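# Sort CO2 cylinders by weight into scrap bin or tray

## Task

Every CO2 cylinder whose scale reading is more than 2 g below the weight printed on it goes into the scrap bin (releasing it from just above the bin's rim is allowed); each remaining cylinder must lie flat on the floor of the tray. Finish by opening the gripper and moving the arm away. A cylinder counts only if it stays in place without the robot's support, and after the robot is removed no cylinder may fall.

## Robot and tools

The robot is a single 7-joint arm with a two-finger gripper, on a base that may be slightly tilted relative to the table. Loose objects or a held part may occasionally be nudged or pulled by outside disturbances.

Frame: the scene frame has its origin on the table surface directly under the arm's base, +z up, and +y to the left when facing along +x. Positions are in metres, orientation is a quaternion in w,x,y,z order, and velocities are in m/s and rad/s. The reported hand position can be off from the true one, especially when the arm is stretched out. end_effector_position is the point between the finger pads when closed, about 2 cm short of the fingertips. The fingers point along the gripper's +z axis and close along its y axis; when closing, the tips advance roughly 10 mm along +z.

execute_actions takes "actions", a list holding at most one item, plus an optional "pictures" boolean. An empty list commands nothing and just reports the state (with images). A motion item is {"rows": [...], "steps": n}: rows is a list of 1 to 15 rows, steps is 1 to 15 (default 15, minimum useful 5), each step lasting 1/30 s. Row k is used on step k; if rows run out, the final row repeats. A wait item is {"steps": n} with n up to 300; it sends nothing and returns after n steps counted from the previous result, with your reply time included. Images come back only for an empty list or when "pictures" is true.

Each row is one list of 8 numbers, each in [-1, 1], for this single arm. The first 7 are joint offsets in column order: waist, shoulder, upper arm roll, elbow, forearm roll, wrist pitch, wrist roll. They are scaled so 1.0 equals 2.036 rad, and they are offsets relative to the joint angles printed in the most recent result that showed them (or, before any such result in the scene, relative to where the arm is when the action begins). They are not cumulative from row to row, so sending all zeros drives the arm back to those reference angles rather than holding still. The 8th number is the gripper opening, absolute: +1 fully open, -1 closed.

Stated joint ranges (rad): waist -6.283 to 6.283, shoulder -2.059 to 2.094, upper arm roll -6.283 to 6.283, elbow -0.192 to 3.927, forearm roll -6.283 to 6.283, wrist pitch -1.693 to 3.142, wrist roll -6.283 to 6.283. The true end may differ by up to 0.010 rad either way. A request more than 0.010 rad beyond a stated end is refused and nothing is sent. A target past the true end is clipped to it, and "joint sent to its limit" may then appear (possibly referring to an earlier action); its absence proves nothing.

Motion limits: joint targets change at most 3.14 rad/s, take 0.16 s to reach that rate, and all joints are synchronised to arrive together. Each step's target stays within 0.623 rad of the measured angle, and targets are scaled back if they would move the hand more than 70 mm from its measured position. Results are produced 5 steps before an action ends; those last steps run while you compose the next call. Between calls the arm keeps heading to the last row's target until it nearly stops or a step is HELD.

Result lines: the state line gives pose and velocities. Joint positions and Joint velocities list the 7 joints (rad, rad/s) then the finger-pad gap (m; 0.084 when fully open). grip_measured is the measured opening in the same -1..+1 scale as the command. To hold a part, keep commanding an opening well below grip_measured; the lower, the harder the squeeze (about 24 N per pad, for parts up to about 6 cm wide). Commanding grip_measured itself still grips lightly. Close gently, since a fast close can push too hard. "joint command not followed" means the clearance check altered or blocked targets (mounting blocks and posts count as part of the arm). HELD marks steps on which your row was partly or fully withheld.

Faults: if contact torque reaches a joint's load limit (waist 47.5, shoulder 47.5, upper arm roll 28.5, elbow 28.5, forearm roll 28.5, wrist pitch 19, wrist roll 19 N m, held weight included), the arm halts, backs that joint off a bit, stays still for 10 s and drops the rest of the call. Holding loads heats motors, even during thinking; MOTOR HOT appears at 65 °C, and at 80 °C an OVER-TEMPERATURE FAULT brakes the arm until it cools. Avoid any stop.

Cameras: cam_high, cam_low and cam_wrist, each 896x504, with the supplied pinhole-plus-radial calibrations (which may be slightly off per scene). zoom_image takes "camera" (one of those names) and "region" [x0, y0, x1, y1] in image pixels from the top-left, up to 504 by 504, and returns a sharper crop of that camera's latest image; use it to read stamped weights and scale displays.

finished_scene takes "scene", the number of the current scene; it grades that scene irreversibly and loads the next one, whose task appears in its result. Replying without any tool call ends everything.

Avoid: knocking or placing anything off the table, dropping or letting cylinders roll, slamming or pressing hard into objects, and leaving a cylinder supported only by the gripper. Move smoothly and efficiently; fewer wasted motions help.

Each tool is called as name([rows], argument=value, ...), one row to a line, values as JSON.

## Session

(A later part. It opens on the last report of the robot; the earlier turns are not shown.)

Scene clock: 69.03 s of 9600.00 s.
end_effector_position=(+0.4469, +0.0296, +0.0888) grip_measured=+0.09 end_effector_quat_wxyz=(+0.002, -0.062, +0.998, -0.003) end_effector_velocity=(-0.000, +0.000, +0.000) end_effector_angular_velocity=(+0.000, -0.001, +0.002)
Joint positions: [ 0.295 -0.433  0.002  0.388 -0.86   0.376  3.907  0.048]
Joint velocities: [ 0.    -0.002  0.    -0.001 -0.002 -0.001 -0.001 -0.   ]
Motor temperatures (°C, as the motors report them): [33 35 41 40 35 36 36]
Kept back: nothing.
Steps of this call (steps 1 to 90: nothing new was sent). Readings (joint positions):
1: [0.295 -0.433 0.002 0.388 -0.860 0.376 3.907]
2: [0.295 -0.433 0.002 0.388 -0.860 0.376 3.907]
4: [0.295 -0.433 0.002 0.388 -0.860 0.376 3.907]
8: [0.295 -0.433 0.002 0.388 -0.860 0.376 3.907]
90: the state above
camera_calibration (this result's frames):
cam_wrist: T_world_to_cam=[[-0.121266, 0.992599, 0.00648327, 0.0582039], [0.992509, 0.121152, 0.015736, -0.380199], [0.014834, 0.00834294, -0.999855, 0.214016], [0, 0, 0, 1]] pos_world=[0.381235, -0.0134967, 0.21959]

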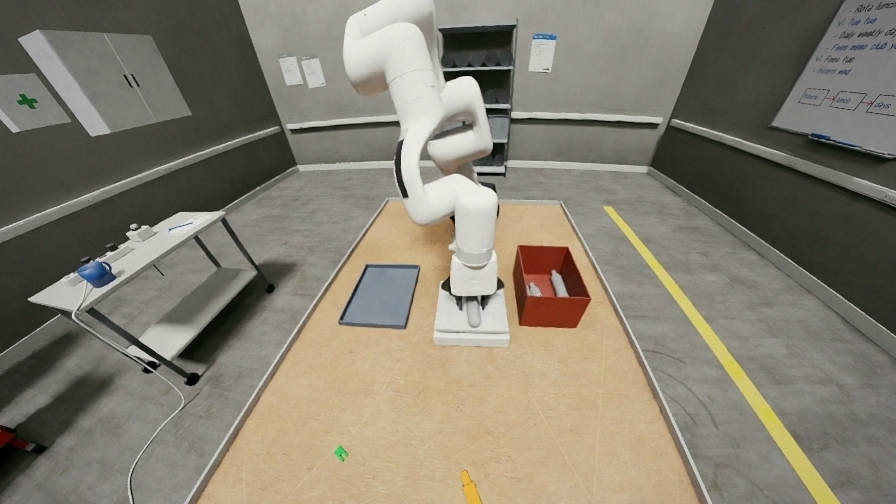

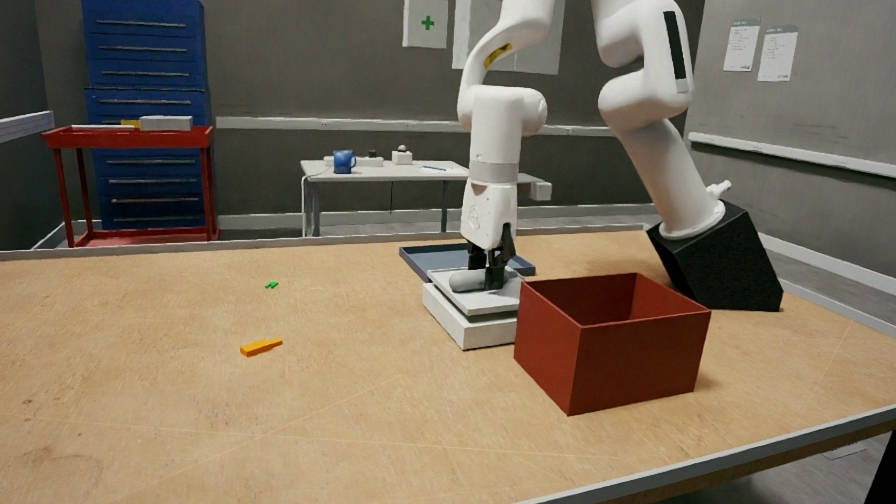

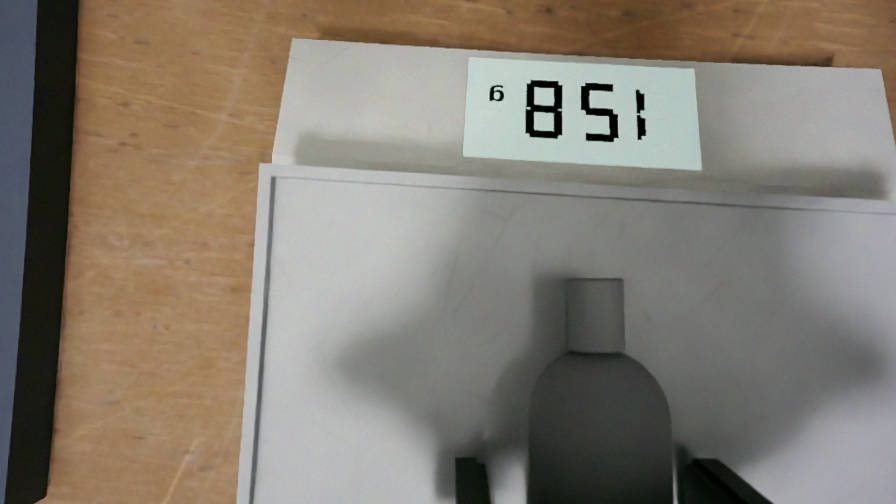

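Scrap. Go to the bin and look.

execute_actions([
  {"rows":[[0,0,0,0,0,0,0,0.0],[0,0,0,0,0,0,0,-0.1],[0,0,0,0,0,0,0,-0.2],[0,0,0,0,0,0,0,-0.3],[0,0,0,0,0,0,0,-0.45],[0,0,0,0,0,0,0,-0.6],[0,0,0,0,0,0,0,-0.9]],"steps":12},
])

execute_actions([
  {"rows":[[0.1,-0.146,0,0.03,0.157,0.153,-0.1,-0.9]]},
])

execute_actions([
  {"steps":12},
])

execute_actions([
  {"rows":[[0.296,0.215,0,0.063,-0.146,0.081,0.427,-0.9]]},
])

execute_actions([
  {"steps":28},
], pictures=true)

Scene clock: 69.53 s of 9600.00 s.
end_effector_position=(+0.4469, +0.0296, +0.0888) grip_measured=-0.30 end_effector_quat_wxyz=(+0.002, -0.062, +0.998, -0.003) end_effector_velocity=(-0.001, +0.000, -0.001) end_effector_angular_velocity=(-0.000, +0.003, +0.003)
Joint positions: [ 0.295 -0.433  0.002  0.388 -0.86   0.376  3.907  0.031]
Joint velocities: [-0.     0.001  0.001 -0.002 -0.     0.    -0.001  0.   ]
Motor temperatures (°C, as the motors report them): [33 35 41 40 35 36 36]
Steps of this call (steps 1 to 8: nothing new was sent; steps 9 to 15: the first 7 steps of this action). Readings (joint positions):
9: [0.295 -0.433 0.002 0.388 -0.860 0.376 3.907]
10: [0.295 -0.433 0.002 0.388 -0.860 0.376 3.907]
12: [0.295 -0.433 0.002 0.388 -0.860 0.376 3.907]
15: the state above

Scene clock: 70.03 s of 9600.00 s.
end_effector_position=(+0.4800, +0.0425, +0.1812) grip_measured=-0.30 end_effector_quat_wxyz=(+0.029, -0.050, +0.998, +0.019) end_effector_velocity=(+0.032, +0.052, +0.237) end_effector_angular_velocity=(+0.287, -0.082, -0.010)
Joint positions: [ 0.469 -0.69   0.003  0.444 -0.589  0.638  3.735  0.031]
Joint velocities: [ 0.405 -0.612  0.01   0.139  0.612  0.584 -0.389  0.   ]
Motor temperatures (°C, as the motors report them): [33 35 41 40 35 36 36]
Steps of this call (steps 1 to 5: the last 5 steps of your previous action; steps 6 to 15: the first 10 steps of this action, its rows measured from where the robot was after step 5). Readings (joint positions):
5: [0.295 -0.433 0.002 0.388 -0.860 0.376 3.907]
6: [0.295 -0.434 0.002 0.388 -0.860 0.376 3.907]
7: [0.298 -0.437 0.002 0.388 -0.854 0.382 3.903]
9: [0.327 -0.477 0.001 0.393 -0.807 0.430 3.873]
13: [0.430 -0.631 0.003 0.431 -0.649 0.581 3.773]
15: the state above

Scene clock: 70.43 s of 9600.00 s.
end_effector_position=(+0.4764, +0.0456, +0.1940) grip_measured=-0.30 end_effector_quat_wxyz=(+0.023, -0.051, +0.998, +0.028) end_effector_velocity=(+0.003, +0.001, +0.005) end_effector_angular_velocity=(+0.005, -0.008, -0.001)
Joint positions: [ 0.498 -0.729  0.002  0.448 -0.541  0.687  3.704  0.031]
Joint velocities: [ 0.005 -0.01   0.001  0.005  0.005  0.005 -0.004  0.   ]
Motor temperatures (°C, as the motors report them): [33 35 41 40 35 36 36]
Kept back: nothing.
Steps of this call (steps 1 to 5: the last 5 steps of your previous action; steps 6 to 12: the robot went on to your last target). Readings (joint positions):
1: [0.480 -0.706 0.004 0.447 -0.573 0.654 3.725]
2: [0.486 -0.715 0.003 0.448 -0.562 0.665 3.718]
4: [0.493 -0.723 0.002 0.447 -0.550 0.677 3.710]
8: [0.497 -0.727 0.002 0.447 -0.543 0.685 3.705]
12: the state above

Scene clock: 70.77 s of 9600.00 s.
end_effector_position=(+0.4385, +0.1366, +0.1813) grip_measured=-0.30 end_effector_quat_wxyz=(-0.008, -0.076, +0.997, +0.025) end_effector_velocity=(-0.178, +0.339, -0.024) end_effector_angular_velocity=(-0.112, +0.101, -0.142)
Joint positions: [ 0.775 -0.528  0.002  0.507 -0.678  0.763  4.038  0.031]
Joint velocities: [ 1.078  0.785 -0.001  0.233 -0.529  0.294  1.666  0.   ]
Motor temperatures (°C, as the motors report them): [33 35 41 40 35 36 36]
Steps of this call (steps 1 to 10: the first 10 steps of this action). Readings (joint positions):
1: [0.498 -0.729 0.002 0.448 -0.541 0.687 3.704]
2: [0.503 -0.727 0.001 0.450 -0.544 0.689 3.710]
4: [0.546 -0.696 -0.001 0.461 -0.566 0.702 3.758]
8: [0.702 -0.581 0.002 0.492 -0.642 0.743 3.933]
10: the state above

Scene clock: 71.70 s of 9600.00 s.
end_effector_position=(+0.3749, +0.2319, +0.1813) grip_measured=-0.30 end_effector_quat_wxyz=(+0.005, -0.040, +0.999, +0.007) end_effector_velocity=(-0.001, +0.001, -0.000) end_effector_angular_velocity=(-0.000, +0.000, +0.003)
Joint positions: [ 1.1   -0.292  0.002  0.576 -0.838  0.852  4.573  0.031]
Joint velocities: [ 0.002  0.003  0.001  0.001 -0.001 -0.001  0.    -0.   ]
Motor temperatures (°C, as the motors report them): [33 35 41 40 35 36 36]
Kept back: nothing.
Steps of this call (steps 1 to 5: the last 5 steps of your previous action; steps 6 to 28: the robot went on to your last target). Readings (joint positions):
1: [0.811 -0.502 0.002 0.515 -0.695 0.772 4.095]
2: [0.847 -0.476 0.002 0.523 -0.713 0.782 4.154]
4: [0.919 -0.423 0.002 0.538 -0.749 0.802 4.274]
8: [1.050 -0.327 0.004 0.565 -0.813 0.837 4.487]
28: the state above
camera_calibration (this result's frames):
cam_wrist: T_world_to_cam=[[-0.0785455, 0.996568, 0.0261169, -0.172441], [0.99668, 0.0779365, 0.0235746, -0.327634], [0.0214583, 0.0278818, -0.999381, 0.298743], [0, 0, 0, 1]] pos_world=[0.306591, 0.189054, 0.310785]

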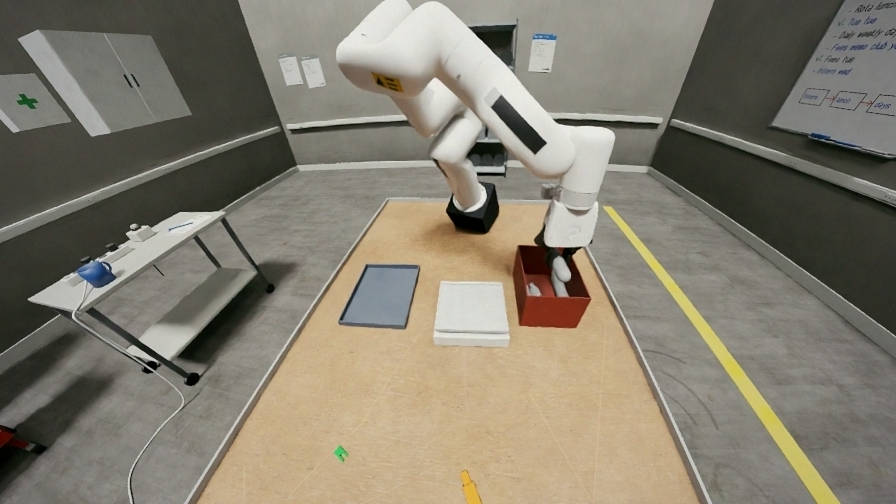

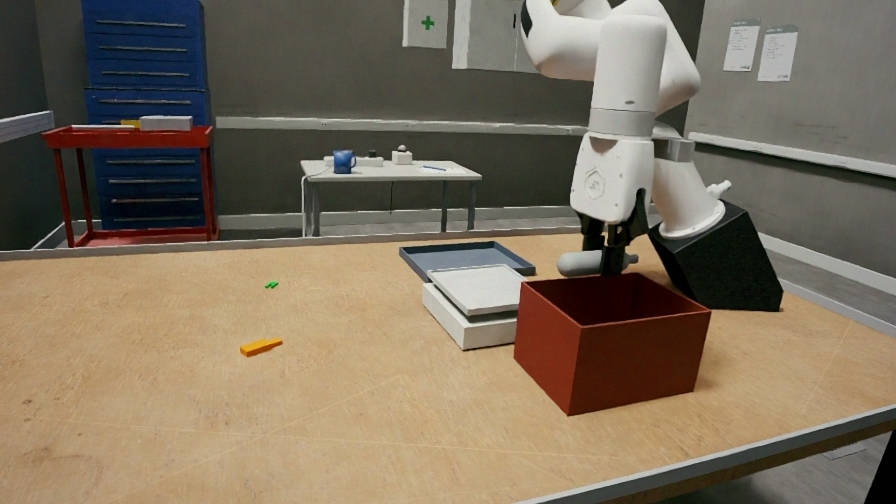

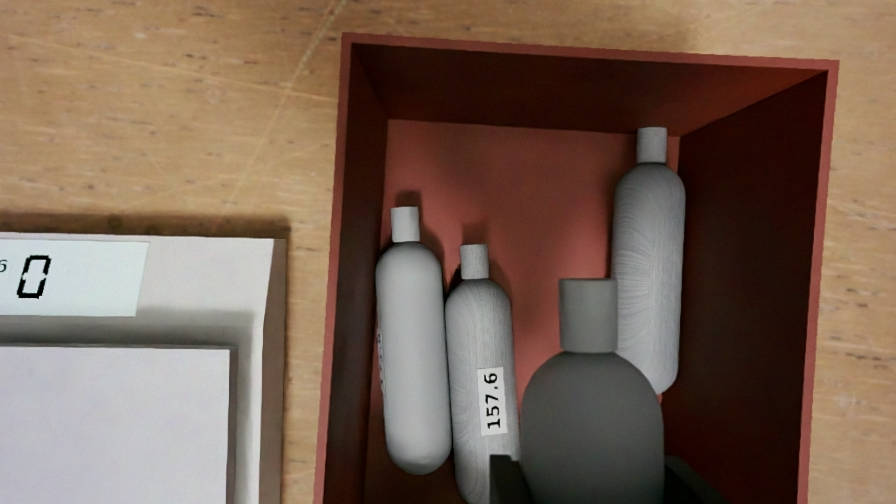

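execute_actions([
  {"rows":[[0.005,0.055,0,-0.01,-0.038,-0.032,0.052,-0.9]]},
])

execute_actions([
  {"rows":[[0,0,0,0,0,0,0,-0.9],[0,0,0,0,0,0,0,-0.3],[0,0,0,0,0,0,0,0.0]],"steps":10},
])

execute_actions([
  {"rows":[[-0.03,-0.15,0,0,0.07,0.06,-0.1,0]]},
])

execute_actions([
  {"steps":30},
], pictures=true)

Scene clock: 72.27 s of 9600.00 s.
end_effector_position=(+0.3444, +0.2437, +0.1502) grip_measured=-0.30 end_effector_quat_wxyz=(-0.001, -0.055, +0.998, -0.001) end_effector_velocity=(+0.016, +0.021, +0.005) end_effector_angular_velocity=(+0.055, -0.035, -0.041)
Joint positions: [ 1.11  -0.183  0.002  0.555 -0.912  0.79   4.674  0.031]
Joint velocities: [ 0.002  0.027 -0.006  0.04  -0.046 -0.046  0.063  0.   ]
Motor temperatures (°C, as the motors report them): [33 35 41 40 35 36 36]
Steps of this call (steps 1 to 7: the robot went on to your last target; steps 8 to 17: the first 10 steps of this action). Readings (joint positions):
8: [1.100 -0.291 0.002 0.576 -0.839 0.851 4.574]
9: [1.101 -0.287 0.002 0.576 -0.843 0.848 4.579]
11: [1.104 -0.250 0.001 0.573 -0.870 0.824 4.617]
15: [1.110 -0.188 0.003 0.553 -0.907 0.794 4.667]
17: the state above

Scene clock: 72.60 s of 9600.00 s.
end_effector_position=(+0.3451, +0.2452, +0.1506) grip_measured=-0.02 end_effector_quat_wxyz=(+0.000, -0.054, +0.999, +0.001) end_effector_velocity=(+0.003, +0.004, +0.004) end_effector_angular_velocity=(+0.011, -0.006, -0.002)
Joint positions: [ 1.11  -0.182  0.002  0.557 -0.915  0.787  4.678  0.043]
Joint velocities: [ 0.002 -0.005  0.003  0.006  0.001 -0.002 -0.001  0.024]
Motor temperatures (°C, as the motors report them): [33 35 41 40 35 36 36]
Steps of this call (steps 1 to 5: the last 5 steps of your previous action; steps 6 to 10: the first 5 steps of this action, its rows measured from where the robot was after step 5). Readings (joint positions):
5: [1.110 -0.181 0.002 0.557 -0.915 0.787 4.678]
6: [1.110 -0.181 0.002 0.557 -0.915 0.787 4.678]
7: [1.110 -0.181 0.002 0.557 -0.915 0.787 4.678]
9: [1.110 -0.182 0.002 0.557 -0.915 0.787 4.678]
10: the state above

Scene clock: 73.10 s of 9600.00 s.
end_effector_position=(+0.4072, +0.2025, +0.2124) grip_measured=-0.01 end_effector_quat_wxyz=(+0.021, -0.002, +1.000, +0.021) end_effector_velocity=(+0.108, -0.104, +0.133) end_effector_angular_velocity=(+0.117, -0.074, -0.212)
Joint positions: [ 1.057 -0.45   0.001  0.561 -0.793  0.891  4.504  0.044]
Joint velocities: [-0.112 -0.567 -0.004  0.013  0.25   0.215 -0.357  0.   ]
Motor temperatures (°C, as the motors report them): [33 35 41 40 35 36 36]
Steps of this call (steps 1 to 5: the last 5 steps of your previous action; steps 6 to 15: the first 10 steps of this action, its rows measured from where the robot was after step 5). Readings (joint positions):
5: [1.110 -0.182 0.002 0.557 -0.915 0.787 4.678]
6: [1.110 -0.182 0.002 0.557 -0.915 0.787 4.678]
7: [1.109 -0.186 0.002 0.556 -0.913 0.789 4.674]
9: [1.101 -0.228 0.003 0.553 -0.891 0.808 4.642]
13: [1.068 -0.392 0.001 0.560 -0.818 0.870 4.539]
15: the state above

Scene clock: 74.10 s of 9600.00 s.
end_effector_position=(+0.4109, +0.1943, +0.2193) grip_measured=-0.01 end_effector_quat_wxyz=(+0.020, +0.001, +1.000, +0.022) end_effector_velocity=(-0.001, -0.000, -0.001) end_effector_angular_velocity=(-0.003, +0.002, +0.002)
Joint positions: [ 1.049 -0.487  0.002  0.557 -0.773  0.909  4.475  0.044]
Joint velocities: [-0.     0.002 -0.    -0.002 -0.001  0.     0.    -0.   ]
Motor temperatures (°C, as the motors report them): [33 35 41 40 35 36 36]
Kept back: nothing.
Steps of this call (steps 1 to 5: the last 5 steps of your previous action; steps 6 to 30: the robot went on to your last target). Readings (joint positions):
1: [1.054 -0.464 0.001 0.561 -0.786 0.897 4.494]
2: [1.052 -0.473 0.001 0.560 -0.782 0.901 4.487]
4: [1.051 -0.479 0.002 0.557 -0.777 0.906 4.480]
8: [1.050 -0.484 0.002 0.556 -0.774 0.908 4.476]
30: the state above
The arm was judged still, so your last target was given up. Only a new action makes it travel on or press farther. Fingers that are still opening or closing keep moving.
camera_calibration (this result's frames):
cam_wrist: T_world_to_cam=[[0.00217007, 0.998372, 0.0569937, -0.173451], [0.998567, -0.00521081, 0.0532579, -0.352673], [0.0534682, 0.0567964, -0.996953, 0.31777], [0, 0, 0, 1]] pos_world=[0.335553, 0.153282, 0.34547]

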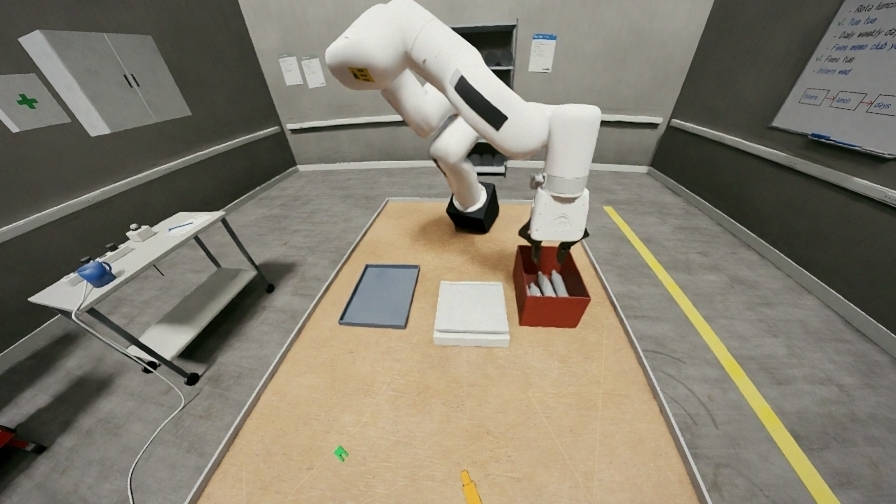

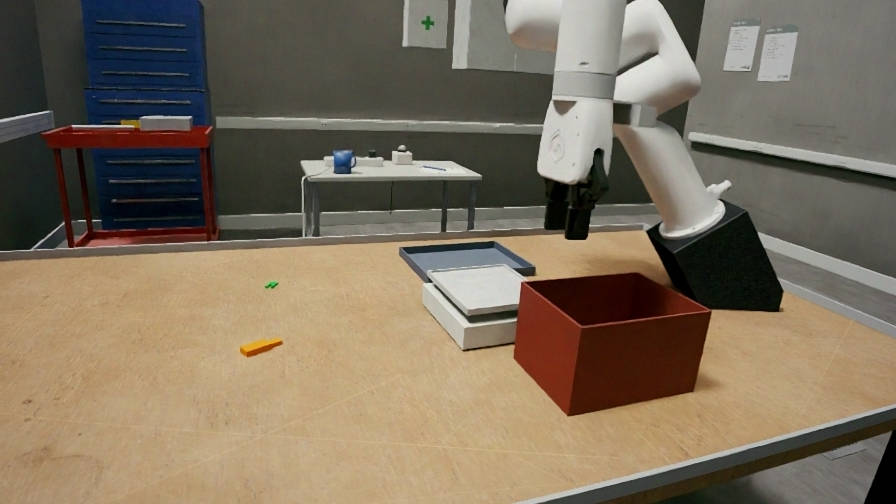

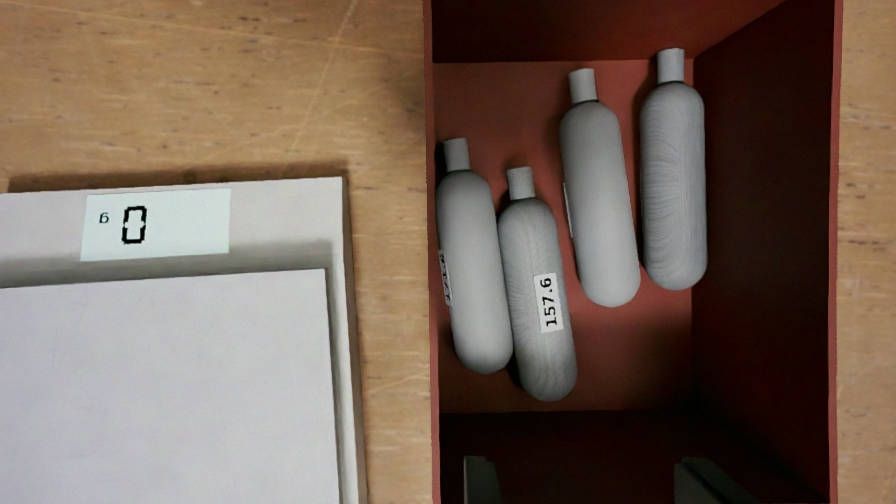

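execute_actions([
  {"rows":[[-0.2,-0.15,0,0,0.1,0,-0.2,0]]},
])

execute_actions([
  {"steps":25},
])

finished_scene(scene=2)

Scene clock: 74.60 s of 9600.00 s.
end_effector_position=(+0.4691, +0.1030, +0.2352) grip_measured=-0.01 end_effector_quat_wxyz=(+0.019, +0.067, +0.997, +0.020) end_effector_velocity=(+0.180, -0.393, +0.088) end_effector_angular_velocity=(-0.018, -0.078, -0.503)
Joint positions: [ 0.784 -0.686  0.001  0.558 -0.64   0.909  4.21   0.044]
Joint velocities: [-1.08  -0.81  -0.003 -0.009  0.537  0.003 -1.072 -0.   ]
Motor temperatures (°C, as the motors report them): [33 35 41 40 35 36 36]
Steps of this call (steps 1 to 5: nothing new was sent; steps 6 to 15: the first 10 steps of this action). Readings (joint positions):
6: [1.049 -0.487 0.002 0.557 -0.773 0.909 4.474]
7: [1.044 -0.490 0.003 0.557 -0.770 0.909 4.468]
9: [1.001 -0.521 0.006 0.554 -0.747 0.908 4.422]
13: [0.855 -0.632 0.001 0.558 -0.676 0.909 4.281]
15: the state above

Scene clock: 75.43 s of 9600.00 s.
end_effector_position=(+0.4890, +0.0515, +0.2492) grip_measured=-0.01 end_effector_quat_wxyz=(+0.029, +0.097, +0.995, +0.018) end_effector_velocity=(+0.001, -0.000, +0.001) end_effector_angular_velocity=(+0.001, -0.001, -0.003)
Joint positions: [ 0.642 -0.792  0.002  0.557 -0.569  0.909  4.067  0.044]
Joint velocities: [-0.001 -0.001 -0.001  0.002  0.002  0.    -0.     0.   ]
Motor temperatures (°C, as the motors report them): [33 35 41 40 35 36 36]
Kept back: nothing.
Steps of this call (steps 1 to 5: the last 5 steps of your previous action; steps 6 to 25: the robot went on to your last target). Readings (joint positions):
1: [0.748 -0.713 0.001 0.558 -0.622 0.909 4.174]
2: [0.715 -0.738 0.001 0.558 -0.606 0.909 4.141]
4: [0.672 -0.772 -0.000 0.560 -0.585 0.909 4.100]
8: [0.649 -0.787 0.003 0.556 -0.573 0.909 4.074]
25: the state above

The scene is finished: the task was done.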